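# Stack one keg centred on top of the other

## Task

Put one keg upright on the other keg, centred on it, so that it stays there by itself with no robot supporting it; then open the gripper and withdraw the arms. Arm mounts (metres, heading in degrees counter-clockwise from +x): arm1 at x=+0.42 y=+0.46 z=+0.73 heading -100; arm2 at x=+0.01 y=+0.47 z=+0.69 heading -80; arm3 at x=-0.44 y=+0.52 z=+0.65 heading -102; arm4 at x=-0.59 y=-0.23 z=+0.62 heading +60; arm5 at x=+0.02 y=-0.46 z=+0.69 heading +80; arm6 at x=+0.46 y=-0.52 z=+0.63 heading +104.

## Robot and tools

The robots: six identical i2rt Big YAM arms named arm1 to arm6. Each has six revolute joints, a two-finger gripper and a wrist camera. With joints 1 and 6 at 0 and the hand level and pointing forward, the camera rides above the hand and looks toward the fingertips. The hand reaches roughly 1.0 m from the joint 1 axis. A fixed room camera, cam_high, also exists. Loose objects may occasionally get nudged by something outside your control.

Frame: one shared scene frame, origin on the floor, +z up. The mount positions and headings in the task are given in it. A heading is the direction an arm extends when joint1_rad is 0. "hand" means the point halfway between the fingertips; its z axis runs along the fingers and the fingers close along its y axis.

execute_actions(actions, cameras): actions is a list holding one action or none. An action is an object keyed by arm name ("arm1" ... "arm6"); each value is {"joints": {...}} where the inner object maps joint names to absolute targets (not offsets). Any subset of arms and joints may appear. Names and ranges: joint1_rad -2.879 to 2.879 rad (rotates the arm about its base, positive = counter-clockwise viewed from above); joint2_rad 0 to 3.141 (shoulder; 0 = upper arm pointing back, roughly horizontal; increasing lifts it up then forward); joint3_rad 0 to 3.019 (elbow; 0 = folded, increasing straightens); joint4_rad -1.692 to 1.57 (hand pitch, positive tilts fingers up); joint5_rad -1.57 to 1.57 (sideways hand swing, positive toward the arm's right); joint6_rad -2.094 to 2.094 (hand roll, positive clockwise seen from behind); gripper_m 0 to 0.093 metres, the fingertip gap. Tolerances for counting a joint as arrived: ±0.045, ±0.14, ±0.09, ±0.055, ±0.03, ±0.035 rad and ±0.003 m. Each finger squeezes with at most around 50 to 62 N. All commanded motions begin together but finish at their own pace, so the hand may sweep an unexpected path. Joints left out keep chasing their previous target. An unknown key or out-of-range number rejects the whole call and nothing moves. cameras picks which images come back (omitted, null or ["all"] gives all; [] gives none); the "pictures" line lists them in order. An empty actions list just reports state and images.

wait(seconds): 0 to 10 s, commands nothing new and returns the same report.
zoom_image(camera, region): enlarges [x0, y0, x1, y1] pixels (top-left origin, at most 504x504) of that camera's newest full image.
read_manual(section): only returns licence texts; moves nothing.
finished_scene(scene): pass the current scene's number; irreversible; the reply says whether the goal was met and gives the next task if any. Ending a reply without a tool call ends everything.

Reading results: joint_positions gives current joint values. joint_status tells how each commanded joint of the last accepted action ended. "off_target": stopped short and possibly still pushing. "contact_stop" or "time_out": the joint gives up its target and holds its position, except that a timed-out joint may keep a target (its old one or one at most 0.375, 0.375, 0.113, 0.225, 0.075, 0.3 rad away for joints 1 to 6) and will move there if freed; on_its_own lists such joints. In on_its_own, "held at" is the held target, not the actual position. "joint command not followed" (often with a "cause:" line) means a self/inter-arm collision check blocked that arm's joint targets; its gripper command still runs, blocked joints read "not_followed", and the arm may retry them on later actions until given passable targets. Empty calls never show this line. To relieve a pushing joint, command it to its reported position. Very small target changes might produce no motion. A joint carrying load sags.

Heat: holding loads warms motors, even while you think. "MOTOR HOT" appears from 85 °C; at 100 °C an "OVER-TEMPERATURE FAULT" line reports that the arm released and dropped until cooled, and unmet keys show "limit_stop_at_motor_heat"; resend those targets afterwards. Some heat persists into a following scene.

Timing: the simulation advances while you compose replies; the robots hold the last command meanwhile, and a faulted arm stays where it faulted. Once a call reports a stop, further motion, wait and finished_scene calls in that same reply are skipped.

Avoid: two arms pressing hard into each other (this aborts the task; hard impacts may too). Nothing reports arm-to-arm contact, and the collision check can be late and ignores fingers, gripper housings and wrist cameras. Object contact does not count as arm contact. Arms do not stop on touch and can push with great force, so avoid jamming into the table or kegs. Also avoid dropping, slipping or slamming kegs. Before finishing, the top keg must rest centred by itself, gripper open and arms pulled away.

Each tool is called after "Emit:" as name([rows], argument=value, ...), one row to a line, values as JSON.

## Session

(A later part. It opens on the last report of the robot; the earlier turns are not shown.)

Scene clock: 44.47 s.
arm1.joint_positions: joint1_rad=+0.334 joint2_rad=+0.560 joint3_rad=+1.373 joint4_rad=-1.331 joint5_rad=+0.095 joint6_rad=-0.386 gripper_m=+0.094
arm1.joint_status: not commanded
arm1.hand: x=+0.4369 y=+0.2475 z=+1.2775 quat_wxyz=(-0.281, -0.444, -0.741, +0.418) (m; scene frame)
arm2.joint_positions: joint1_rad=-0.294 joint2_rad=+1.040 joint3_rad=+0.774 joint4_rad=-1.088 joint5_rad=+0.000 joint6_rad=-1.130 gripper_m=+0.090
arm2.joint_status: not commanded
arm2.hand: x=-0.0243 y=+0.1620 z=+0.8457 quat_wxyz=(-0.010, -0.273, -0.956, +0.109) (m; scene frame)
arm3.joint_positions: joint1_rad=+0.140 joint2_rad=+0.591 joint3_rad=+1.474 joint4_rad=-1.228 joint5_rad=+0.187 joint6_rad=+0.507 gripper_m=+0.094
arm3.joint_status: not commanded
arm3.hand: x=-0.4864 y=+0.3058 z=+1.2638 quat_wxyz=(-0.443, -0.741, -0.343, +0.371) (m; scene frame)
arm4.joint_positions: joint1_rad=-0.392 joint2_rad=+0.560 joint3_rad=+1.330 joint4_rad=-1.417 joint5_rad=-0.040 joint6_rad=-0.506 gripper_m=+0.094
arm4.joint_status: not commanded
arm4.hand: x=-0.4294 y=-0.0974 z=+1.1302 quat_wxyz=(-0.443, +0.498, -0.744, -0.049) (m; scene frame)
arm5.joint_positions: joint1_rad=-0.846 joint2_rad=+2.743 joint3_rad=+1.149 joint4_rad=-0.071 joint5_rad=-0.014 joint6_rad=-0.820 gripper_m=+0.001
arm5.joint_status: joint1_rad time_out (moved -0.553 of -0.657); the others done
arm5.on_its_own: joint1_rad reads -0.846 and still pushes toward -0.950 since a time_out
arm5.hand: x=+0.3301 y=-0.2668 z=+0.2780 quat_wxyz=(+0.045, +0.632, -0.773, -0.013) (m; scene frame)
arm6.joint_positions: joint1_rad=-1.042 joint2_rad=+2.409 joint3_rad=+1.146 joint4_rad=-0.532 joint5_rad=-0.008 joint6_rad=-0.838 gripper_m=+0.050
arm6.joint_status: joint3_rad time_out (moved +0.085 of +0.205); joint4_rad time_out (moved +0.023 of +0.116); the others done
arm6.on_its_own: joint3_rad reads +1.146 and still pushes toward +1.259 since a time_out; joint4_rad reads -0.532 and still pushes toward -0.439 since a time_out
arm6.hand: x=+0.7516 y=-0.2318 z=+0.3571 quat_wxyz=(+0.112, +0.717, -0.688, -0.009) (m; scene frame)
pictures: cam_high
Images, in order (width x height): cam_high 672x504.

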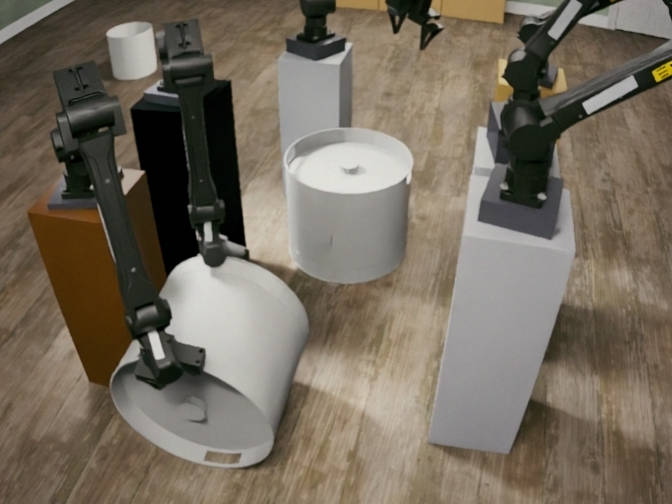

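Emit:
execute_actions([
  {"arm5":{"joints":{"joint1_rad":-0.9,"joint2_rad":2.757,"joint3_rad":1.42,"joint4_rad":-0.207}},"arm6":{"joints":{"joint1_rad":-1.1,"joint2_rad":2.42,"joint3_rad":1.36,"joint4_rad":-0.5,"joint6_rad":-0.85}}},
], cameras=["cam_high"])

Scene clock: 47.00 s.
arm1.joint_positions: joint1_rad=+0.334 joint2_rad=+0.560 joint3_rad=+1.373 joint4_rad=-1.331 joint5_rad=+0.095 joint6_rad=-0.386 gripper_m=+0.094
arm1.joint_status: not commanded
arm1.hand: x=+0.4369 y=+0.2475 z=+1.2775 quat_wxyz=(-0.281, -0.444, -0.741, +0.418) (m; scene frame)
arm2.joint_positions: joint1_rad=-0.294 joint2_rad=+1.040 joint3_rad=+0.774 joint4_rad=-1.088 joint5_rad=+0.000 joint6_rad=-1.130 gripper_m=+0.090
arm2.joint_status: not commanded
arm2.hand: x=-0.0243 y=+0.1620 z=+0.8457 quat_wxyz=(-0.010, -0.273, -0.956, +0.109) (m; scene frame)
arm3.joint_positions: joint1_rad=+0.140 joint2_rad=+0.591 joint3_rad=+1.474 joint4_rad=-1.228 joint5_rad=+0.187 joint6_rad=+0.507 gripper_m=+0.094
arm3.joint_status: not commanded
arm3.hand: x=-0.4864 y=+0.3058 z=+1.2638 quat_wxyz=(-0.443, -0.741, -0.343, +0.371) (m; scene frame)
arm4.joint_positions: joint1_rad=-0.392 joint2_rad=+0.560 joint3_rad=+1.330 joint4_rad=-1.417 joint5_rad=-0.040 joint6_rad=-0.506 gripper_m=+0.094
arm4.joint_status: not commanded
arm4.hand: x=-0.4294 y=-0.0974 z=+1.1302 quat_wxyz=(-0.443, +0.498, -0.744, -0.049) (m; scene frame)
arm5.joint_positions: joint1_rad=-0.815 joint2_rad=+2.746 joint3_rad=+1.294 joint4_rad=-0.230 joint5_rad=-0.004 joint6_rad=-0.820 gripper_m=+0.001
arm5.joint_status: joint1_rad time_out (moved +0.032 of -0.054); joint3_rad time_out (moved +0.145 of +0.271); the others done
arm5.on_its_own: joint1_rad reads -0.815 and still pushes toward -0.900 since a time_out; joint3_rad reads +1.294 and still pushes toward +1.406 since a time_out
arm5.hand: x=+0.3667 y=-0.2309 z=+0.2800 quat_wxyz=(+0.055, +0.644, -0.763, -0.008) (m; scene frame)
arm6.joint_positions: joint1_rad=-1.042 joint2_rad=+2.428 joint3_rad=+1.263 joint4_rad=-0.571 joint5_rad=-0.027 joint6_rad=-0.827 gripper_m=+0.050
arm6.joint_status: joint1_rad time_out (moved +0.001 of -0.058); joint3_rad time_out (moved +0.117 of +0.214); joint4_rad time_out (moved -0.039 of +0.032); the others done
arm6.on_its_own: joint1_rad reads -1.042 and still pushes toward -1.100 since a time_out; joint3_rad reads +1.263 and still pushes toward +1.360 since a time_out; joint4_rad reads -0.571 and still pushes toward -0.500 since a time_out
arm6.hand: x=+0.7871 y=-0.1923 z=+0.3609 quat_wxyz=(+0.082, +0.715, -0.694, -0.016) (m; scene frame)
pictures: cam_high
Images, in order (width x height): cam_high 672x504.

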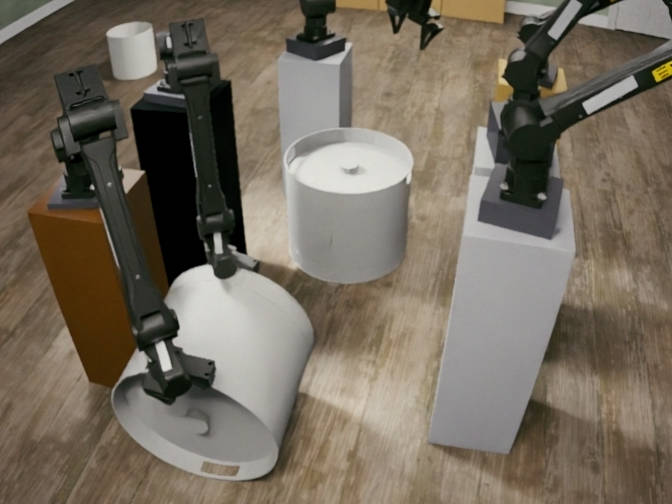

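Emit:
execute_actions([
  {"arm5":{"joints":{"joint1_rad":-0.3,"joint2_rad":2.7,"joint3_rad":0.97,"joint4_rad":0.2}},"arm6":{"joints":{"joint1_rad":-1.042,"joint3_rad":1.263,"joint4_rad":-0.5,"gripper_m":0}}},
], cameras=[])

Emit:
execute_actions([
  {"arm5":{"joints":{"joint1_rad":0.3,"joint2_rad":1.1,"joint3_rad":0.9,"joint4_rad":-1.0}},"arm6":{"joints":{"joint1_rad":-0.78,"joint2_rad":2.0,"joint3_rad":0.788,"joint4_rad":-0.294,"joint6_rad":-0.536}}},
], cameras=["cam_high"])

Scene clock: 49.37 s.
arm1.joint_positions: joint1_rad=+0.334 joint2_rad=+0.560 joint3_rad=+1.373 joint4_rad=-1.331 joint5_rad=+0.095 joint6_rad=-0.386 gripper_m=+0.094
arm1.joint_status: not commanded
arm1.hand: x=+0.4369 y=+0.2475 z=+1.2775 quat_wxyz=(-0.281, -0.444, -0.741, +0.418) (m; scene frame)
arm2.joint_positions: joint1_rad=-0.294 joint2_rad=+1.040 joint3_rad=+0.774 joint4_rad=-1.088 joint5_rad=+0.000 joint6_rad=-1.130 gripper_m=+0.090
arm2.joint_status: not commanded
arm2.hand: x=-0.0243 y=+0.1620 z=+0.8457 quat_wxyz=(-0.010, -0.273, -0.956, +0.109) (m; scene frame)
arm3.joint_positions: joint1_rad=+0.140 joint2_rad=+0.591 joint3_rad=+1.474 joint4_rad=-1.228 joint5_rad=+0.187 joint6_rad=+0.507 gripper_m=+0.094
arm3.joint_status: not commanded
arm3.hand: x=-0.4864 y=+0.3058 z=+1.2638 quat_wxyz=(-0.443, -0.741, -0.343, +0.371) (m; scene frame)
arm4.joint_positions: joint1_rad=-0.392 joint2_rad=+0.560 joint3_rad=+1.330 joint4_rad=-1.417 joint5_rad=-0.040 joint6_rad=-0.506 gripper_m=+0.094
arm4.joint_status: not commanded
arm4.hand: x=-0.4294 y=-0.0974 z=+1.1302 quat_wxyz=(-0.443, +0.498, -0.744, -0.049) (m; scene frame)
arm5.joint_positions: joint1_rad=-0.288 joint2_rad=+2.688 joint3_rad=+0.967 joint4_rad=+0.191 joint5_rad=-0.002 joint6_rad=-0.666 gripper_m=+0.001
arm5.joint_status: all done
arm5.hand: x=+0.1732 y=-0.1513 z=+0.3016 quat_wxyz=(-0.019, +0.776, -0.631, -0.005) (m; scene frame)
arm6.joint_positions: joint1_rad=-1.008 joint2_rad=+2.426 joint3_rad=+1.234 joint4_rad=-0.569 joint5_rad=-0.024 joint6_rad=-0.798 gripper_m=+0.004
arm6.joint_status: joint4_rad time_out (moved +0.002 of +0.071); gripper_m off_target (ended at +0.004, target +0.000); the others done
arm6.on_its_own: joint4_rad reads -0.569 and still pushes toward -0.500 since a time_out
arm6.hand: x=+0.7649 y=-0.1933 z=+0.3588 quat_wxyz=(+0.095, +0.716, -0.691, -0.012) (m; scene frame)
pictures: none
No camera images: the call's "cameras" was empty. Leave "cameras" out to get every camera's image.

not run: a stop came earlier in this reply.

Emit:
execute_actions([
  {"arm5":{"joints":{"joint1_rad":0.3,"joint2_rad":1.1,"joint3_rad":0.9,"joint4_rad":-1.0}},"arm6":{"joints":{"joint1_rad":-0.78,"joint2_rad":2.0,"joint3_rad":0.788,"joint4_rad":-0.294,"joint6_rad":-0.536}}},
], cameras=["cam_high"])

Scene clock: 51.33 s.
arm1.joint_positions: joint1_rad=+0.334 joint2_rad=+0.560 joint3_rad=+1.373 joint4_rad=-1.331 joint5_rad=+0.095 joint6_rad=-0.386 gripper_m=+0.094
arm1.joint_status: not commanded
arm1.hand: x=+0.4369 y=+0.2475 z=+1.2775 quat_wxyz=(-0.281, -0.444, -0.741, +0.418) (m; scene frame)
arm2.joint_positions: joint1_rad=-0.294 joint2_rad=+1.040 joint3_rad=+0.774 joint4_rad=-1.088 joint5_rad=+0.000 joint6_rad=-1.130 gripper_m=+0.090
arm2.joint_status: not commanded
arm2.hand: x=-0.0243 y=+0.1620 z=+0.8457 quat_wxyz=(-0.010, -0.273, -0.956, +0.109) (m; scene frame)
arm3.joint_positions: joint1_rad=+0.140 joint2_rad=+0.591 joint3_rad=+1.474 joint4_rad=-1.228 joint5_rad=+0.187 joint6_rad=+0.507 gripper_m=+0.094
arm3.joint_status: not commanded
arm3.hand: x=-0.4864 y=+0.3058 z=+1.2638 quat_wxyz=(-0.443, -0.741, -0.343, +0.371) (m; scene frame)
arm4.joint_positions: joint1_rad=-0.392 joint2_rad=+0.560 joint3_rad=+1.330 joint4_rad=-1.417 joint5_rad=-0.040 joint6_rad=-0.506 gripper_m=+0.094
arm4.joint_status: not commanded
arm4.hand: x=-0.4294 y=-0.0974 z=+1.1302 quat_wxyz=(-0.443, +0.498, -0.744, -0.049) (m; scene frame)
arm5.joint_positions: joint1_rad=+0.307 joint2_rad=+1.096 joint3_rad=+0.902 joint4_rad=-0.992 joint5_rad=-0.001 joint6_rad=-0.665 gripper_m=+0.001
arm5.joint_status: all done
arm5.hand: x=-0.0302 y=-0.0872 z=+0.8863 quat_wxyz=(-0.166, +0.910, -0.369, -0.095) (m; scene frame)
arm6.joint_positions: joint1_rad=-0.804 joint2_rad=+2.092 joint3_rad=+0.774 joint4_rad=-0.271 joint5_rad=+0.009 joint6_rad=-0.516 gripper_m=+0.004
arm6.joint_status: all done
arm6.hand: x=+0.6520 y=-0.2149 z=+0.4370 quat_wxyz=(+0.008, +0.693, -0.721, +0.006) (m; scene frame)
pictures: cam_high
Images, in order (width x height): cam_high 672x504.

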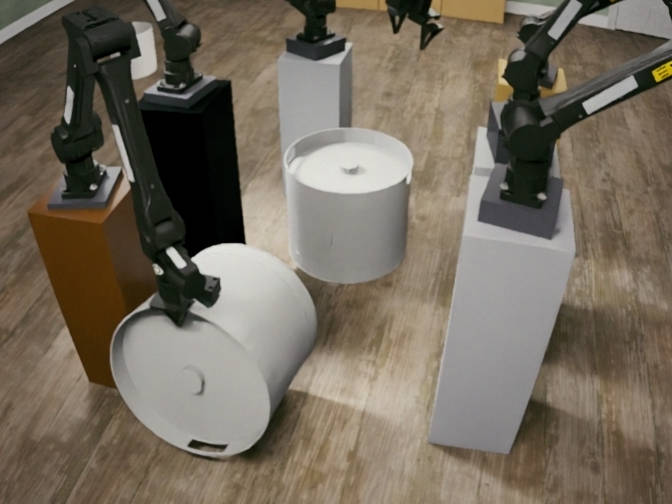

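Emit:
execute_actions([
  {"arm6":{"joints":{"joint1_rad":-0.415,"joint2_rad":1.8,"joint3_rad":0.636,"joint4_rad":-0.35,"joint6_rad":-0.17}}},
], cameras=["cam_high"])

Emit:
execute_actions([
  {"arm6":{"joints":{"joint1_rad":-0.03,"joint2_rad":1.83,"joint3_rad":0.645,"joint4_rad":-0.36,"joint6_rad":0.215}}},
], cameras=["cam_high"])

Scene clock: 53.37 s.
arm1.joint_positions: joint1_rad=+0.334 joint2_rad=+0.560 joint3_rad=+1.373 joint4_rad=-1.331 joint5_rad=+0.095 joint6_rad=-0.386 gripper_m=+0.094
arm1.joint_status: not commanded
arm1.hand: x=+0.4369 y=+0.2475 z=+1.2775 quat_wxyz=(-0.281, -0.444, -0.741, +0.418) (m; scene frame)
arm2.joint_positions: joint1_rad=-0.294 joint2_rad=+1.040 joint3_rad=+0.774 joint4_rad=-1.088 joint5_rad=+0.000 joint6_rad=-1.130 gripper_m=+0.090
arm2.joint_status: not commanded
arm2.hand: x=-0.0243 y=+0.1620 z=+0.8457 quat_wxyz=(-0.010, -0.273, -0.956, +0.109) (m; scene frame)
arm3.joint_positions: joint1_rad=+0.140 joint2_rad=+0.591 joint3_rad=+1.474 joint4_rad=-1.228 joint5_rad=+0.187 joint6_rad=+0.507 gripper_m=+0.094
arm3.joint_status: not commanded
arm3.hand: x=-0.4864 y=+0.3058 z=+1.2638 quat_wxyz=(-0.443, -0.741, -0.343, +0.371) (m; scene frame)
arm4.joint_positions: joint1_rad=-0.392 joint2_rad=+0.560 joint3_rad=+1.330 joint4_rad=-1.417 joint5_rad=-0.040 joint6_rad=-0.506 gripper_m=+0.094
arm4.joint_status: not commanded
arm4.hand: x=-0.4294 y=-0.0974 z=+1.1302 quat_wxyz=(-0.443, +0.498, -0.744, -0.049) (m; scene frame)
arm5.joint_positions: joint1_rad=+0.307 joint2_rad=+1.096 joint3_rad=+0.902 joint4_rad=-0.992 joint5_rad=-0.001 joint6_rad=-0.665 gripper_m=+0.001
arm5.joint_status: not commanded
arm5.hand: x=-0.0302 y=-0.0872 z=+0.8863 quat_wxyz=(-0.166, +0.910, -0.369, -0.095) (m; scene frame)
arm6.joint_positions: joint1_rad=-0.414 joint2_rad=+1.895 joint3_rad=+0.611 joint4_rad=-0.331 joint5_rad=-0.003 joint6_rad=-0.166 gripper_m=+0.004
arm6.joint_status: all done
arm6.hand: x=+0.5100 y=-0.2202 z=+0.4836 quat_wxyz=(+0.019, +0.707, -0.707, +0.011) (m; scene frame)
pictures: cam_high
Images, in order (width x height): cam_high 672x504.

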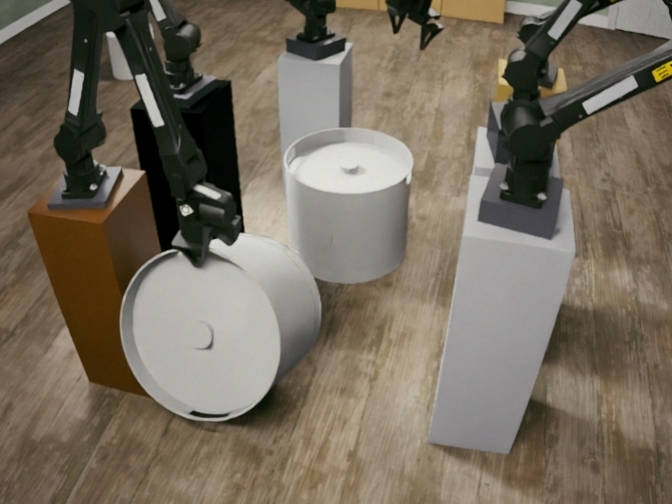

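Scene clock: 55.20 s.
arm1.joint_positions: joint1_rad=+0.334 joint2_rad=+0.560 joint3_rad=+1.373 joint4_rad=-1.331 joint5_rad=+0.095 joint6_rad=-0.386 gripper_m=+0.094
arm1.joint_status: not commanded
arm1.hand: x=+0.4369 y=+0.2475 z=+1.2775 quat_wxyz=(-0.281, -0.444, -0.741, +0.418) (m; scene frame)
arm2.joint_positions: joint1_rad=-0.294 joint2_rad=+1.040 joint3_rad=+0.774 joint4_rad=-1.088 joint5_rad=+0.000 joint6_rad=-1.130 gripper_m=+0.090
arm2.joint_status: not commanded
arm2.hand: x=-0.0243 y=+0.1620 z=+0.8457 quat_wxyz=(-0.010, -0.273, -0.956, +0.109) (m; scene frame)
arm3.joint_positions: joint1_rad=+0.140 joint2_rad=+0.591 joint3_rad=+1.474 joint4_rad=-1.228 joint5_rad=+0.187 joint6_rad=+0.507 gripper_m=+0.094
arm3.joint_status: not commanded
arm3.hand: x=-0.4864 y=+0.3058 z=+1.2638 quat_wxyz=(-0.443, -0.741, -0.343, +0.371) (m; scene frame)
arm4.joint_positions: joint1_rad=-0.392 joint2_rad=+0.560 joint3_rad=+1.330 joint4_rad=-1.417 joint5_rad=-0.040 joint6_rad=-0.506 gripper_m=+0.094
arm4.joint_status: not commanded
arm4.hand: x=-0.4294 y=-0.0974 z=+1.1302 quat_wxyz=(-0.443, +0.498, -0.744, -0.049) (m; scene frame)
arm5.joint_positions: joint1_rad=+0.307 joint2_rad=+1.096 joint3_rad=+0.902 joint4_rad=-0.992 joint5_rad=-0.001 joint6_rad=-0.665 gripper_m=+0.001
arm5.joint_status: not commanded
arm5.hand: x=-0.0302 y=-0.0872 z=+0.8863 quat_wxyz=(-0.166, +0.910, -0.369, -0.095) (m; scene frame)
arm6.joint_positions: joint1_rad=-0.006 joint2_rad=+1.881 joint3_rad=+0.619 joint4_rad=-0.349 joint5_rad=-0.018 joint6_rad=+0.193 gripper_m=+0.003
arm6.joint_status: all done
arm6.hand: x=+0.3835 y=-0.2212 z=+0.4889 quat_wxyz=(+0.019, +0.724, -0.690, +0.011) (m; scene frame)
pictures: cam_high
Images, in order (width x height): cam_high 672x504.

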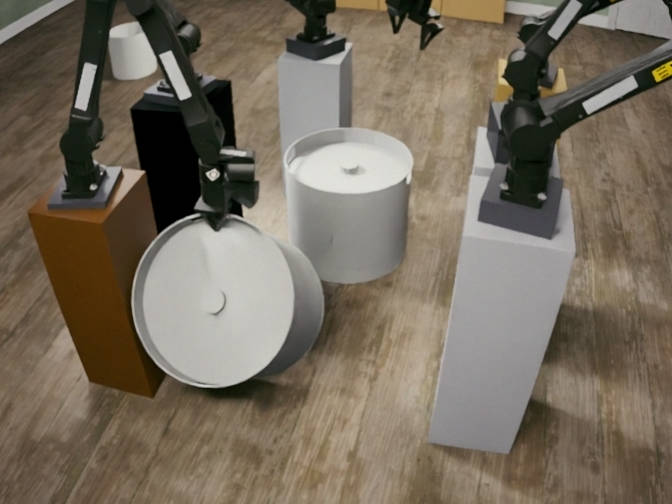

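Emit:
execute_actions([
  {"arm6":{"joints":{"joint1_rad":0.379,"joint2_rad":1.95,"joint3_rad":0.838,"joint4_rad":-0.435,"joint6_rad":0.623}}},
], cameras=["cam_high"])

Emit:
execute_actions([
  {"arm6":{"joints":{"joint1_rad":0.6,"joint2_rad":2.2,"joint3_rad":1.135,"joint4_rad":-0.47,"joint6_rad":0.845}}},
], cameras=["cam_high"])

Scene clock: 57.87 s.
arm1.joint_positions: joint1_rad=+0.334 joint2_rad=+0.560 joint3_rad=+1.373 joint4_rad=-1.331 joint5_rad=+0.095 joint6_rad=-0.386 gripper_m=+0.094
arm1.joint_status: not commanded
arm1.hand: x=+0.4369 y=+0.2475 z=+1.2775 quat_wxyz=(-0.281, -0.444, -0.741, +0.418) (m; scene frame)
arm2.joint_positions: joint1_rad=-0.294 joint2_rad=+1.040 joint3_rad=+0.774 joint4_rad=-1.088 joint5_rad=+0.000 joint6_rad=-1.130 gripper_m=+0.090
arm2.joint_status: not commanded
arm2.hand: x=-0.0243 y=+0.1620 z=+0.8457 quat_wxyz=(-0.010, -0.273, -0.956, +0.109) (m; scene frame)
arm3.joint_positions: joint1_rad=+0.140 joint2_rad=+0.591 joint3_rad=+1.474 joint4_rad=-1.228 joint5_rad=+0.187 joint6_rad=+0.507 gripper_m=+0.094
arm3.joint_status: not commanded
arm3.hand: x=-0.4864 y=+0.3058 z=+1.2638 quat_wxyz=(-0.443, -0.741, -0.343, +0.371) (m; scene frame)
arm4.joint_positions: joint1_rad=-0.392 joint2_rad=+0.560 joint3_rad=+1.330 joint4_rad=-1.417 joint5_rad=-0.040 joint6_rad=-0.506 gripper_m=+0.094
arm4.joint_status: not commanded
arm4.hand: x=-0.4294 y=-0.0974 z=+1.1302 quat_wxyz=(-0.443, +0.498, -0.744, -0.049) (m; scene frame)
arm5.joint_positions: joint1_rad=+0.307 joint2_rad=+1.096 joint3_rad=+0.902 joint4_rad=-0.992 joint5_rad=-0.001 joint6_rad=-0.665 gripper_m=+0.001
arm5.joint_status: not commanded
arm5.hand: x=-0.0302 y=-0.0872 z=+0.8863 quat_wxyz=(-0.166, +0.910, -0.369, -0.095) (m; scene frame)
arm6.joint_positions: joint1_rad=+0.411 joint2_rad=+2.060 joint3_rad=+0.847 joint4_rad=-0.390 joint5_rad=-0.008 joint6_rad=+0.577 gripper_m=+0.001
arm6.joint_status: joint6_rad time_out (moved +0.383 of +0.430); the others done
arm6.on_its_own: joint6_rad reads +0.577 and still pushes toward +0.623 since a time_out
arm6.hand: x=+0.2234 y=-0.2157 z=+0.4574 quat_wxyz=(+0.007, +0.735, -0.678, +0.015) (m; scene frame)
pictures: cam_high
Images, in order (width x height): cam_high 672x504.

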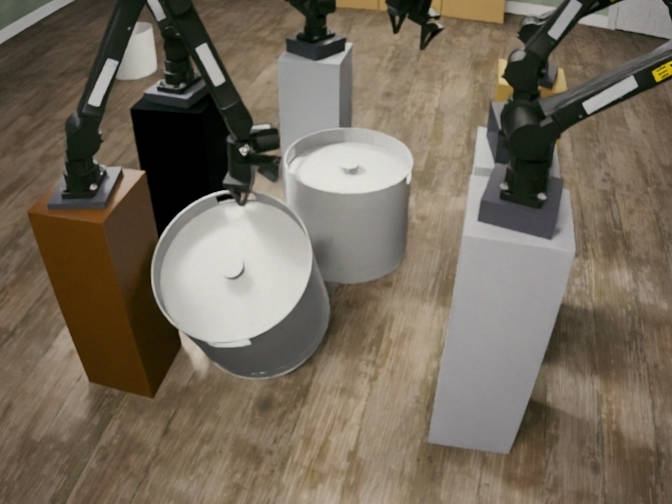

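not run: a stop came earlier in this reply.

Emit:
execute_actions([
  {"arm6":{"joints":{"joint1_rad":0.58,"joint2_rad":2.24,"joint3_rad":1.10,"joint4_rad":-0.44,"joint6_rad":0.8}}},
], cameras=["cam_high"])

Scene clock: 60.23 s.
arm1.joint_positions: joint1_rad=+0.334 joint2_rad=+0.560 joint3_rad=+1.373 joint4_rad=-1.331 joint5_rad=+0.095 joint6_rad=-0.386 gripper_m=+0.094
arm1.joint_status: not commanded
arm1.hand: x=+0.4369 y=+0.2475 z=+1.2775 quat_wxyz=(-0.281, -0.444, -0.741, +0.418) (m; scene frame)
arm2.joint_positions: joint1_rad=-0.294 joint2_rad=+1.040 joint3_rad=+0.774 joint4_rad=-1.088 joint5_rad=+0.000 joint6_rad=-1.130 gripper_m=+0.090
arm2.joint_status: not commanded
arm2.hand: x=-0.0243 y=+0.1620 z=+0.8457 quat_wxyz=(-0.010, -0.273, -0.956, +0.109) (m; scene frame)
arm3.joint_positions: joint1_rad=+0.140 joint2_rad=+0.591 joint3_rad=+1.474 joint4_rad=-1.228 joint5_rad=+0.187 joint6_rad=+0.507 gripper_m=+0.094
arm3.joint_status: not commanded
arm3.hand: x=-0.4864 y=+0.3058 z=+1.2638 quat_wxyz=(-0.443, -0.741, -0.343, +0.371) (m; scene frame)
arm4.joint_positions: joint1_rad=-0.392 joint2_rad=+0.560 joint3_rad=+1.330 joint4_rad=-1.417 joint5_rad=-0.040 joint6_rad=-0.506 gripper_m=+0.094
arm4.joint_status: not commanded
arm4.hand: x=-0.4294 y=-0.0974 z=+1.1302 quat_wxyz=(-0.443, +0.498, -0.744, -0.049) (m; scene frame)
arm5.joint_positions: joint1_rad=+0.307 joint2_rad=+1.096 joint3_rad=+0.902 joint4_rad=-0.992 joint5_rad=-0.001 joint6_rad=-0.665 gripper_m=+0.001
arm5.joint_status: not commanded
arm5.hand: x=-0.0302 y=-0.0872 z=+0.8863 quat_wxyz=(-0.166, +0.910, -0.369, -0.095) (m; scene frame)
arm6.joint_positions: joint1_rad=+0.597 joint2_rad=+2.340 joint3_rad=+1.159 joint4_rad=-0.366 joint5_rad=-0.002 joint6_rad=+0.790 gripper_m=+0.001
arm6.joint_status: joint4_rad time_out (moved +0.025 of -0.050); the others done
arm6.on_its_own: joint4_rad reads -0.366 and still pushes toward -0.440 since a time_out
arm6.hand: x=+0.0972 y=-0.1976 z=+0.3846 quat_wxyz=(+0.002, +0.726, -0.688, -0.013) (m; scene frame)
pictures: cam_high
Images, in order (width x height): cam_high 672x504.

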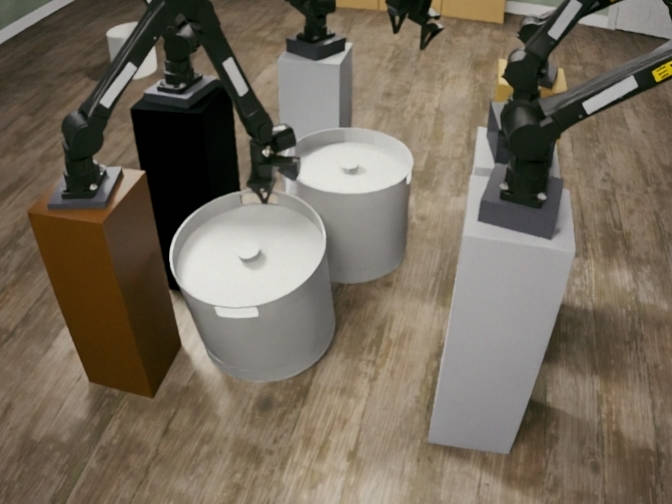

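Lower a bit more to (.05,-.2,.33).

Emit:
execute_actions([
  {"arm6":{"joints":{"joint1_rad":0.65,"joint2_rad":2.5,"joint3_rad":1.3,"joint4_rad":-0.37,"joint6_rad":0.85}}},
], cameras=["cam_high"])

Emit:
execute_actions([
  {"arm6":{"joints":{"gripper_m":0.06}}},
], cameras=["cam_high"])

Scene clock: 61.20 s.
arm1.joint_positions: joint1_rad=+0.334 joint2_rad=+0.560 joint3_rad=+1.373 joint4_rad=-1.331 joint5_rad=+0.095 joint6_rad=-0.386 gripper_m=+0.094
arm1.joint_status: not commanded
arm1.hand: x=+0.4369 y=+0.2475 z=+1.2775 quat_wxyz=(-0.281, -0.444, -0.741, +0.418) (m; scene frame)
arm2.joint_positions: joint1_rad=-0.294 joint2_rad=+1.040 joint3_rad=+0.774 joint4_rad=-1.088 joint5_rad=+0.000 joint6_rad=-1.130 gripper_m=+0.090
arm2.joint_status: not commanded
arm2.hand: x=-0.0243 y=+0.1620 z=+0.8457 quat_wxyz=(-0.010, -0.273, -0.956, +0.109) (m; scene frame)
arm3.joint_positions: joint1_rad=+0.140 joint2_rad=+0.591 joint3_rad=+1.474 joint4_rad=-1.228 joint5_rad=+0.187 joint6_rad=+0.507 gripper_m=+0.094
arm3.joint_status: not commanded
arm3.hand: x=-0.4864 y=+0.3058 z=+1.2638 quat_wxyz=(-0.443, -0.741, -0.343, +0.371) (m; scene frame)
arm4.joint_positions: joint1_rad=-0.392 joint2_rad=+0.560 joint3_rad=+1.330 joint4_rad=-1.417 joint5_rad=-0.040 joint6_rad=-0.506 gripper_m=+0.094
arm4.joint_status: not commanded
arm4.hand: x=-0.4294 y=-0.0974 z=+1.1302 quat_wxyz=(-0.443, +0.498, -0.744, -0.049) (m; scene frame)
arm5.joint_positions: joint1_rad=+0.307 joint2_rad=+1.096 joint3_rad=+0.902 joint4_rad=-0.992 joint5_rad=-0.001 joint6_rad=-0.665 gripper_m=+0.001
arm5.joint_status: not commanded
arm5.hand: x=-0.0302 y=-0.0872 z=+0.8863 quat_wxyz=(-0.166, +0.910, -0.369, -0.095) (m; scene frame)
arm6.joint_positions: joint1_rad=+0.658 joint2_rad=+2.535 joint3_rad=+1.359 joint4_rad=-0.317 joint5_rad=-0.005 joint6_rad=+0.832 gripper_m=+0.001
arm6.joint_status: all done
arm6.hand: x=+0.0364 y=-0.1882 z=+0.3215 quat_wxyz=(+0.006, +0.732, -0.680, -0.039) (m; scene frame)
pictures: cam_high
Images, in order (width x height): cam_high 672x504.

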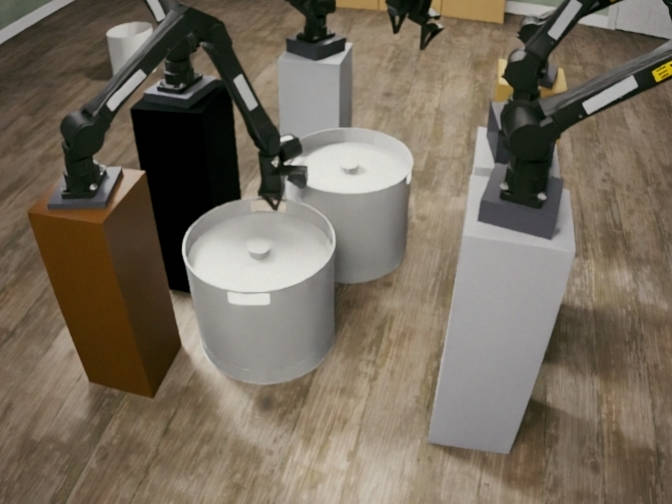

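Scene clock: 61.83 s.
arm1.joint_positions: joint1_rad=+0.334 joint2_rad=+0.560 joint3_rad=+1.373 joint4_rad=-1.331 joint5_rad=+0.095 joint6_rad=-0.386 gripper_m=+0.094
arm1.joint_status: not commanded
arm1.hand: x=+0.4369 y=+0.2475 z=+1.2775 quat_wxyz=(-0.281, -0.444, -0.741, +0.418) (m; scene frame)
arm2.joint_positions: joint1_rad=-0.294 joint2_rad=+1.040 joint3_rad=+0.774 joint4_rad=-1.088 joint5_rad=+0.000 joint6_rad=-1.130 gripper_m=+0.090
arm2.joint_status: not commanded
arm2.hand: x=-0.0243 y=+0.1620 z=+0.8457 quat_wxyz=(-0.010, -0.273, -0.956, +0.109) (m; scene frame)
arm3.joint_positions: joint1_rad=+0.140 joint2_rad=+0.591 joint3_rad=+1.474 joint4_rad=-1.228 joint5_rad=+0.187 joint6_rad=+0.507 gripper_m=+0.094
arm3.joint_status: not commanded
arm3.hand: x=-0.4864 y=+0.3058 z=+1.2638 quat_wxyz=(-0.443, -0.741, -0.343, +0.371) (m; scene frame)
arm4.joint_positions: joint1_rad=-0.392 joint2_rad=+0.560 joint3_rad=+1.330 joint4_rad=-1.417 joint5_rad=-0.040 joint6_rad=-0.506 gripper_m=+0.094
arm4.joint_status: not commanded
arm4.hand: x=-0.4294 y=-0.0974 z=+1.1302 quat_wxyz=(-0.443, +0.498, -0.744, -0.049) (m; scene frame)
arm5.joint_positions: joint1_rad=+0.307 joint2_rad=+1.096 joint3_rad=+0.902 joint4_rad=-0.992 joint5_rad=-0.001 joint6_rad=-0.665 gripper_m=+0.001
arm5.joint_status: not commanded
arm5.hand: x=-0.0302 y=-0.0872 z=+0.8863 quat_wxyz=(-0.166, +0.910, -0.369, -0.095) (m; scene frame)
arm6.joint_positions: joint1_rad=+0.657 joint2_rad=+2.504 joint3_rad=+1.302 joint4_rad=-0.353 joint5_rad=-0.004 joint6_rad=+0.841 gripper_m=+0.060
arm6.joint_status: all done
arm6.hand: x=+0.0596 y=-0.2057 z=+0.3280 quat_wxyz=(+0.003, +0.729, -0.684, -0.009) (m; scene frame)
pictures: cam_high
Images, in order (width x height): cam_high 672x504.

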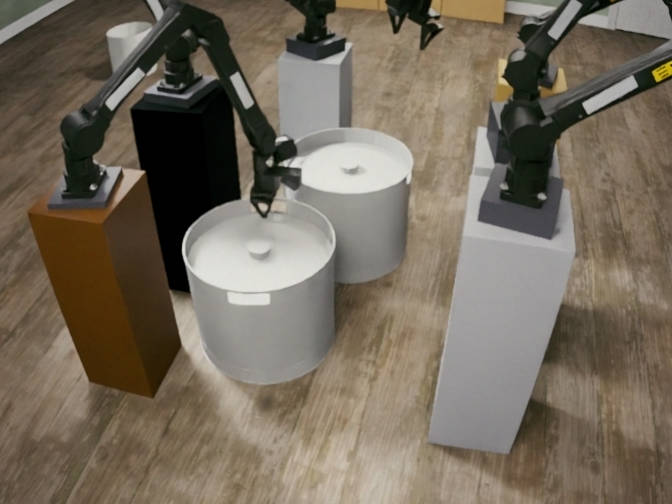

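Emit:
execute_actions([
  {"arm6":{"joints":{"joint2_rad":2.2,"joint4_rad":-0.65}}},
], cameras=[])

Emit:
execute_actions([
  {"arm6":{"joints":{"joint1_rad":-0.5,"joint2_rad":0.6,"joint3_rad":1.3,"joint4_rad":-1.4}},"arm5":{"joints":{"joint1_rad":0.83,"joint2_rad":2.232,"joint3_rad":0.713,"joint4_rad":-0.052,"joint6_rad":2.09,"gripper_m":0.06}},"arm2":{"joints":{"joint1_rad":-0.787,"joint2_rad":2.22,"joint3_rad":0.73,"joint4_rad":-0.06,"joint6_rad":-2.09,"gripper_m":0.06}}},
], cameras=["cam_high","arm2_cam_wrist","arm5_cam_wrist"])

Scene clock: 63.60 s.
arm1.joint_positions: joint1_rad=+0.334 joint2_rad=+0.560 joint3_rad=+1.373 joint4_rad=-1.331 joint5_rad=+0.095 joint6_rad=-0.386 gripper_m=+0.094
arm1.joint_status: not commanded
arm1.hand: x=+0.4369 y=+0.2475 z=+1.2775 quat_wxyz=(-0.281, -0.444, -0.741, +0.418) (m; scene frame)
arm2.joint_positions: joint1_rad=-0.294 joint2_rad=+1.040 joint3_rad=+0.774 joint4_rad=-1.088 joint5_rad=+0.000 joint6_rad=-1.130 gripper_m=+0.090
arm2.joint_status: not commanded
arm2.hand: x=-0.0243 y=+0.1620 z=+0.8457 quat_wxyz=(-0.010, -0.273, -0.956, +0.109) (m; scene frame)
arm3.joint_positions: joint1_rad=+0.140 joint2_rad=+0.591 joint3_rad=+1.474 joint4_rad=-1.228 joint5_rad=+0.187 joint6_rad=+0.507 gripper_m=+0.094
arm3.joint_status: not commanded
arm3.hand: x=-0.4864 y=+0.3058 z=+1.2638 quat_wxyz=(-0.443, -0.741, -0.343, +0.371) (m; scene frame)
arm4.joint_positions: joint1_rad=-0.392 joint2_rad=+0.560 joint3_rad=+1.330 joint4_rad=-1.417 joint5_rad=-0.040 joint6_rad=-0.506 gripper_m=+0.094
arm4.joint_status: not commanded
arm4.hand: x=-0.4294 y=-0.0974 z=+1.1302 quat_wxyz=(-0.443, +0.498, -0.744, -0.049) (m; scene frame)
arm5.joint_positions: joint1_rad=+0.307 joint2_rad=+1.096 joint3_rad=+0.902 joint4_rad=-0.992 joint5_rad=-0.001 joint6_rad=-0.665 gripper_m=+0.001
arm5.joint_status: not commanded
arm5.hand: x=-0.0302 y=-0.0872 z=+0.8863 quat_wxyz=(-0.166, +0.910, -0.369, -0.095) (m; scene frame)
arm6.joint_positions: joint1_rad=+0.657 joint2_rad=+2.190 joint3_rad=+1.294 joint4_rad=-0.633 joint5_rad=-0.004 joint6_rad=+0.841 gripper_m=+0.060
arm6.joint_status: all done
arm6.hand: x=+0.0306 y=-0.1829 z=+0.4840 quat_wxyz=(+0.004, +0.729, -0.684, -0.021) (m; scene frame)
pictures: none
No camera images: the call's "cameras" was empty. Leave "cameras" out to get every camera's image.

Scene clock: 66.23 s.
arm1.joint_positions: joint1_rad=+0.334 joint2_rad=+0.560 joint3_rad=+1.373 joint4_rad=-1.331 joint5_rad=+0.095 joint6_rad=-0.386 gripper_m=+0.094
arm1.joint_status: not commanded
arm1.hand: x=+0.4369 y=+0.2475 z=+1.2775 quat_wxyz=(-0.281, -0.444, -0.741, +0.418) (m; scene frame)
arm2.joint_positions: joint1_rad=-0.789 joint2_rad=+2.228 joint3_rad=+0.733 joint4_rad=-0.075 joint5_rad=-0.001 joint6_rad=-2.080 gripper_m=+0.060
arm2.joint_status: all done
arm2.hand: x=-0.1871 y=+0.1951 z=+0.4594 quat_wxyz=(+0.008, -0.051, -0.999, +0.001) (m; scene frame)
arm3.joint_positions: joint1_rad=+0.140 joint2_rad=+0.591 joint3_rad=+1.474 joint4_rad=-1.228 joint5_rad=+0.187 joint6_rad=+0.507 gripper_m=+0.094
arm3.joint_status: not commanded
arm3.hand: x=-0.4864 y=+0.3058 z=+1.2638 quat_wxyz=(-0.443, -0.741, -0.343, +0.371) (m; scene frame)
arm4.joint_positions: joint1_rad=-0.392 joint2_rad=+0.560 joint3_rad=+1.330 joint4_rad=-1.417 joint5_rad=-0.040 joint6_rad=-0.506 gripper_m=+0.094
arm4.joint_status: not commanded
arm4.hand: x=-0.4294 y=-0.0974 z=+1.1302 quat_wxyz=(-0.443, +0.498, -0.744, -0.049) (m; scene frame)
arm5.joint_positions: joint1_rad=+0.830 joint2_rad=+2.220 joint3_rad=+0.717 joint4_rad=-0.061 joint5_rad=+0.000 joint6_rad=+2.074 gripper_m=+0.060
arm5.joint_status: all done
arm5.hand: x=-0.1827 y=-0.1967 z=+0.4540 quat_wxyz=(+0.002, +0.077, -0.997, -0.003) (m; scene frame)
arm6.joint_positions: joint1_rad=-0.494 joint2_rad=+0.596 joint3_rad=+1.294 joint4_rad=-1.379 joint5_rad=+0.003 joint6_rad=+0.842 gripper_m=+0.060
arm6.joint_status: all done
arm6.hand: x=+0.5180 y=-0.2977 z=+1.1177 quat_wxyz=(-0.202, +0.214, -0.877, -0.380) (m; scene frame)
pictures: arm2_cam_wrist, arm5_cam_wrist, cam_high
Images, in order (width x height): arm2_cam_wrist 672x504, arm5_cam_wrist 672x504, cam_high 672x504.

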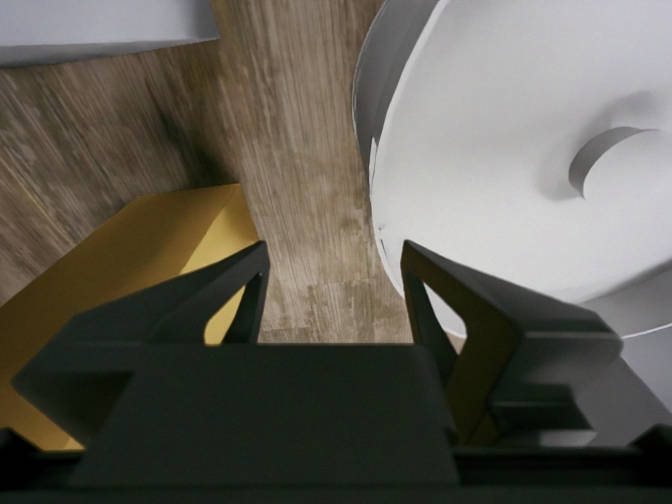

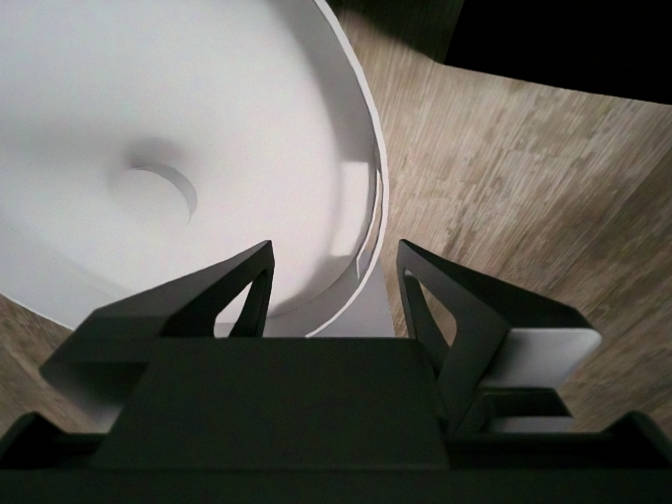

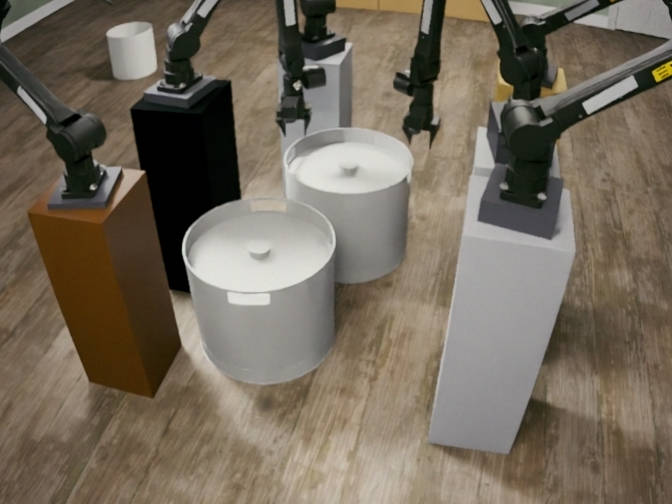

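Emit:
execute_actions([
  {"arm5":{"joints":{"joint1_rad":0.971,"joint2_rad":2.399,"joint3_rad":0.744,"joint4_rad":0.084}},"arm2":{"joints":{"joint1_rad":-0.733,"joint2_rad":2.39,"joint3_rad":0.869,"joint4_rad":-0.044}}},
], cameras=["arm2_cam_wrist","arm5_cam_wrist"])

Emit:
execute_actions([
  {"arm5":{"joints":{"joint2_rad":2.631,"joint3_rad":0.874,"joint4_rad":0.186}},"arm2":{"joints":{"joint2_rad":2.605,"joint3_rad":0.99,"joint4_rad":0.054}}},
], cameras=["arm2_cam_wrist","arm5_cam_wrist"])

Emit:
execute_actions([
  {"arm5":{"joints":{"gripper_m":0}},"arm2":{"joints":{"gripper_m":0}}},
], cameras=["arm2_cam_wrist","arm5_cam_wrist"])

Scene clock: 67.63 s.
arm1.joint_positions: joint1_rad=+0.334 joint2_rad=+0.560 joint3_rad=+1.373 joint4_rad=-1.331 joint5_rad=+0.095 joint6_rad=-0.386 gripper_m=+0.094
arm1.joint_status: not commanded
arm1.hand: x=+0.4369 y=+0.2475 z=+1.2775 quat_wxyz=(-0.281, -0.444, -0.741, +0.418) (m; scene frame)
arm2.joint_positions: joint1_rad=-0.737 joint2_rad=+2.399 joint3_rad=+0.868 joint4_rad=-0.053 joint5_rad=-0.001 joint6_rad=-2.081 gripper_m=+0.060
arm2.joint_status: all done
arm2.hand: x=-0.1854 y=+0.1662 z=+0.4064 quat_wxyz=(+0.004, -0.025, -1.000, -0.005) (m; scene frame)
arm3.joint_positions: joint1_rad=+0.140 joint2_rad=+0.591 joint3_rad=+1.474 joint4_rad=-1.228 joint5_rad=+0.187 joint6_rad=+0.507 gripper_m=+0.094
arm3.joint_status: not commanded
arm3.hand: x=-0.4864 y=+0.3058 z=+1.2638 quat_wxyz=(-0.443, -0.741, -0.343, +0.371) (m; scene frame)
arm4.joint_positions: joint1_rad=-0.392 joint2_rad=+0.560 joint3_rad=+1.330 joint4_rad=-1.417 joint5_rad=-0.040 joint6_rad=-0.506 gripper_m=+0.094
arm4.joint_status: not commanded
arm4.hand: x=-0.4294 y=-0.0974 z=+1.1302 quat_wxyz=(-0.443, +0.498, -0.744, -0.049) (m; scene frame)
arm5.joint_positions: joint1_rad=+0.977 joint2_rad=+2.393 joint3_rad=+0.746 joint4_rad=+0.074 joint5_rad=+0.000 joint6_rad=+2.074 gripper_m=+0.060
arm5.joint_status: all done
arm5.hand: x=-0.2071 y=-0.2408 z=+0.4015 quat_wxyz=(-0.001, +0.150, -0.989, +0.001) (m; scene frame)
arm6.joint_positions: joint1_rad=-0.494 joint2_rad=+0.596 joint3_rad=+1.294 joint4_rad=-1.379 joint5_rad=+0.003 joint6_rad=+0.842 gripper_m=+0.060
arm6.joint_status: not commanded
arm6.hand: x=+0.5180 y=-0.2977 z=+1.1177 quat_wxyz=(-0.202, +0.214, -0.877, -0.380) (m; scene frame)
pictures: arm2_cam_wrist, arm5_cam_wrist
Images, in order (width x height): arm2_cam_wrist 672x504, arm5_cam_wrist 672x504.

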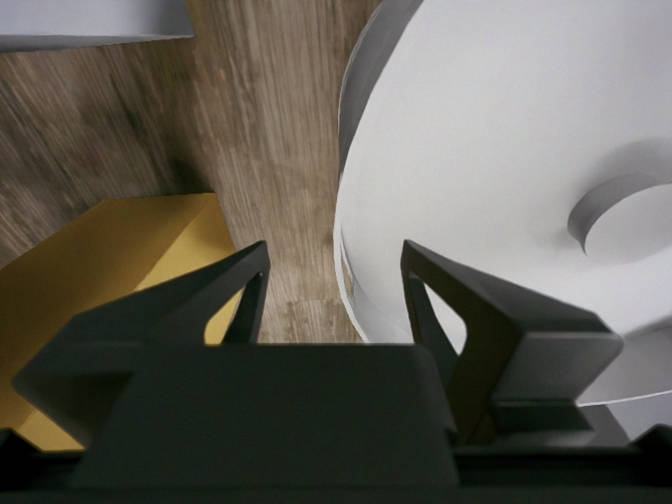

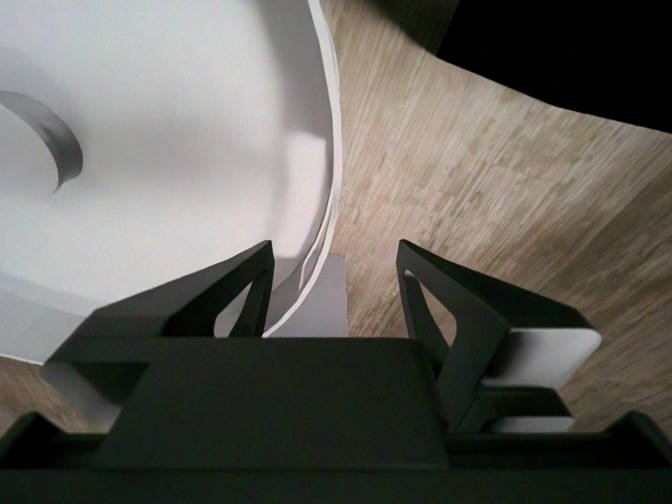

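Scene clock: 68.57 s.
arm1.joint_positions: joint1_rad=+0.334 joint2_rad=+0.560 joint3_rad=+1.373 joint4_rad=-1.331 joint5_rad=+0.095 joint6_rad=-0.386 gripper_m=+0.094
arm1.joint_status: not commanded
arm1.hand: x=+0.4369 y=+0.2475 z=+1.2775 quat_wxyz=(-0.281, -0.444, -0.741, +0.418) (m; scene frame)
arm2.joint_positions: joint1_rad=-0.735 joint2_rad=+2.574 joint3_rad=+1.015 joint4_rad=+0.066 joint5_rad=-0.007 joint6_rad=-2.081 gripper_m=+0.060
arm2.joint_status: all done
arm2.hand: x=-0.2075 y=+0.1290 z=+0.3475 quat_wxyz=(+0.025, -0.023, -0.999, +0.036) (m; scene frame)
arm3.joint_positions: joint1_rad=+0.140 joint2_rad=+0.591 joint3_rad=+1.474 joint4_rad=-1.228 joint5_rad=+0.187 joint6_rad=+0.507 gripper_m=+0.094
arm3.joint_status: not commanded
arm3.hand: x=-0.4864 y=+0.3058 z=+1.2638 quat_wxyz=(-0.443, -0.741, -0.343, +0.371) (m; scene frame)
arm4.joint_positions: joint1_rad=-0.392 joint2_rad=+0.560 joint3_rad=+1.330 joint4_rad=-1.417 joint5_rad=-0.040 joint6_rad=-0.506 gripper_m=+0.094
arm4.joint_status: not commanded
arm4.hand: x=-0.4294 y=-0.0974 z=+1.1302 quat_wxyz=(-0.443, +0.498, -0.744, -0.049) (m; scene frame)
arm5.joint_positions: joint1_rad=+0.962 joint2_rad=+2.566 joint3_rad=+0.897 joint4_rad=+0.205 joint5_rad=+0.018 joint6_rad=+2.079 gripper_m=+0.060
arm5.joint_status: all done
arm5.hand: x=-0.2366 y=-0.2002 z=+0.3446 quat_wxyz=(+0.025, +0.139, -0.989, -0.048) (m; scene frame)
arm6.joint_positions: joint1_rad=-0.494 joint2_rad=+0.596 joint3_rad=+1.294 joint4_rad=-1.379 joint5_rad=+0.003 joint6_rad=+0.842 gripper_m=+0.060
arm6.joint_status: not commanded
arm6.hand: x=+0.5180 y=-0.2977 z=+1.1177 quat_wxyz=(-0.202, +0.214, -0.877, -0.380) (m; scene frame)
pictures: arm2_cam_wrist, arm5_cam_wrist
Images, in order (width x height): arm2_cam_wrist 672x504, arm5_cam_wrist 672x504.

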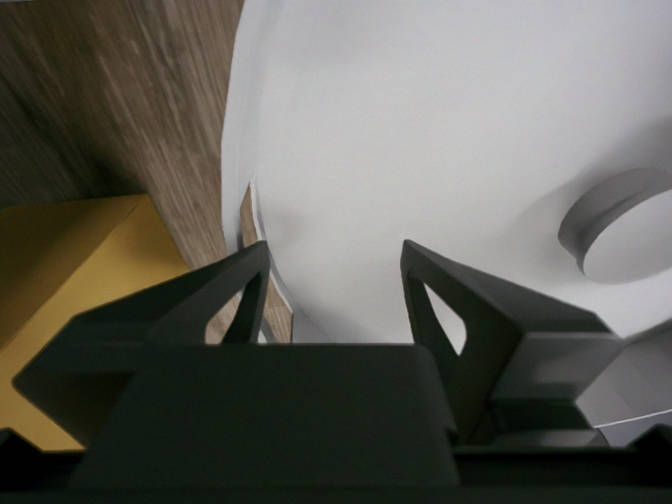

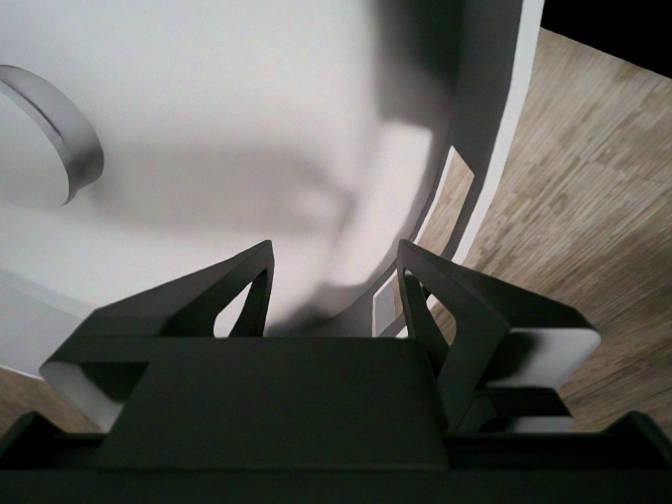

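Scene clock: 69.23 s.
arm1.joint_positions: joint1_rad=+0.334 joint2_rad=+0.560 joint3_rad=+1.373 joint4_rad=-1.331 joint5_rad=+0.095 joint6_rad=-0.386 gripper_m=+0.094
arm1.joint_status: not commanded
arm1.hand: x=+0.4369 y=+0.2475 z=+1.2775 quat_wxyz=(-0.281, -0.444, -0.741, +0.418) (m; scene frame)
arm2.joint_positions: joint1_rad=-0.735 joint2_rad=+2.604 joint3_rad=+0.997 joint4_rad=+0.066 joint5_rad=-0.002 joint6_rad=-2.081 gripper_m=+0.000
arm2.joint_status: all done
arm2.hand: x=-0.1945 y=+0.1514 z=+0.3362 quat_wxyz=(+0.015, -0.023, -1.000, +0.014) (m; scene frame)
arm3.joint_positions: joint1_rad=+0.140 joint2_rad=+0.591 joint3_rad=+1.474 joint4_rad=-1.228 joint5_rad=+0.187 joint6_rad=+0.507 gripper_m=+0.094
arm3.joint_status: not commanded
arm3.hand: x=-0.4864 y=+0.3058 z=+1.2638 quat_wxyz=(-0.443, -0.741, -0.343, +0.371) (m; scene frame)
arm4.joint_positions: joint1_rad=-0.392 joint2_rad=+0.560 joint3_rad=+1.330 joint4_rad=-1.417 joint5_rad=-0.040 joint6_rad=-0.506 gripper_m=+0.094
arm4.joint_status: not commanded
arm4.hand: x=-0.4294 y=-0.0974 z=+1.1302 quat_wxyz=(-0.443, +0.498, -0.744, -0.049) (m; scene frame)
arm5.joint_positions: joint1_rad=+0.962 joint2_rad=+2.609 joint3_rad=+0.887 joint4_rad=+0.195 joint5_rad=+0.003 joint6_rad=+2.081 gripper_m=+0.001
arm5.joint_status: all done
arm5.hand: x=-0.2177 y=-0.2226 z=+0.3308 quat_wxyz=(+0.012, +0.139, -0.990, -0.018) (m; scene frame)
arm6.joint_positions: joint1_rad=-0.494 joint2_rad=+0.596 joint3_rad=+1.294 joint4_rad=-1.379 joint5_rad=+0.003 joint6_rad=+0.842 gripper_m=+0.060
arm6.joint_status: not commanded
arm6.hand: x=+0.5180 y=-0.2977 z=+1.1177 quat_wxyz=(-0.202, +0.214, -0.877, -0.380) (m; scene frame)
pictures: arm2_cam_wrist, arm5_cam_wrist
Images, in order (width x height): arm2_cam_wrist 672x504, arm5_cam_wrist 672x504.

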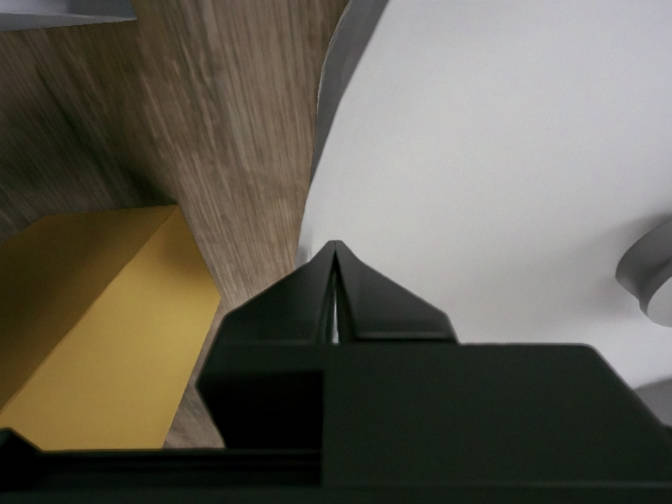

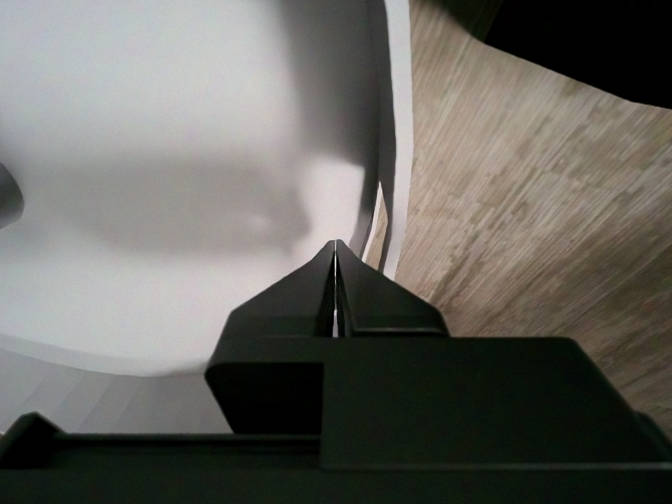

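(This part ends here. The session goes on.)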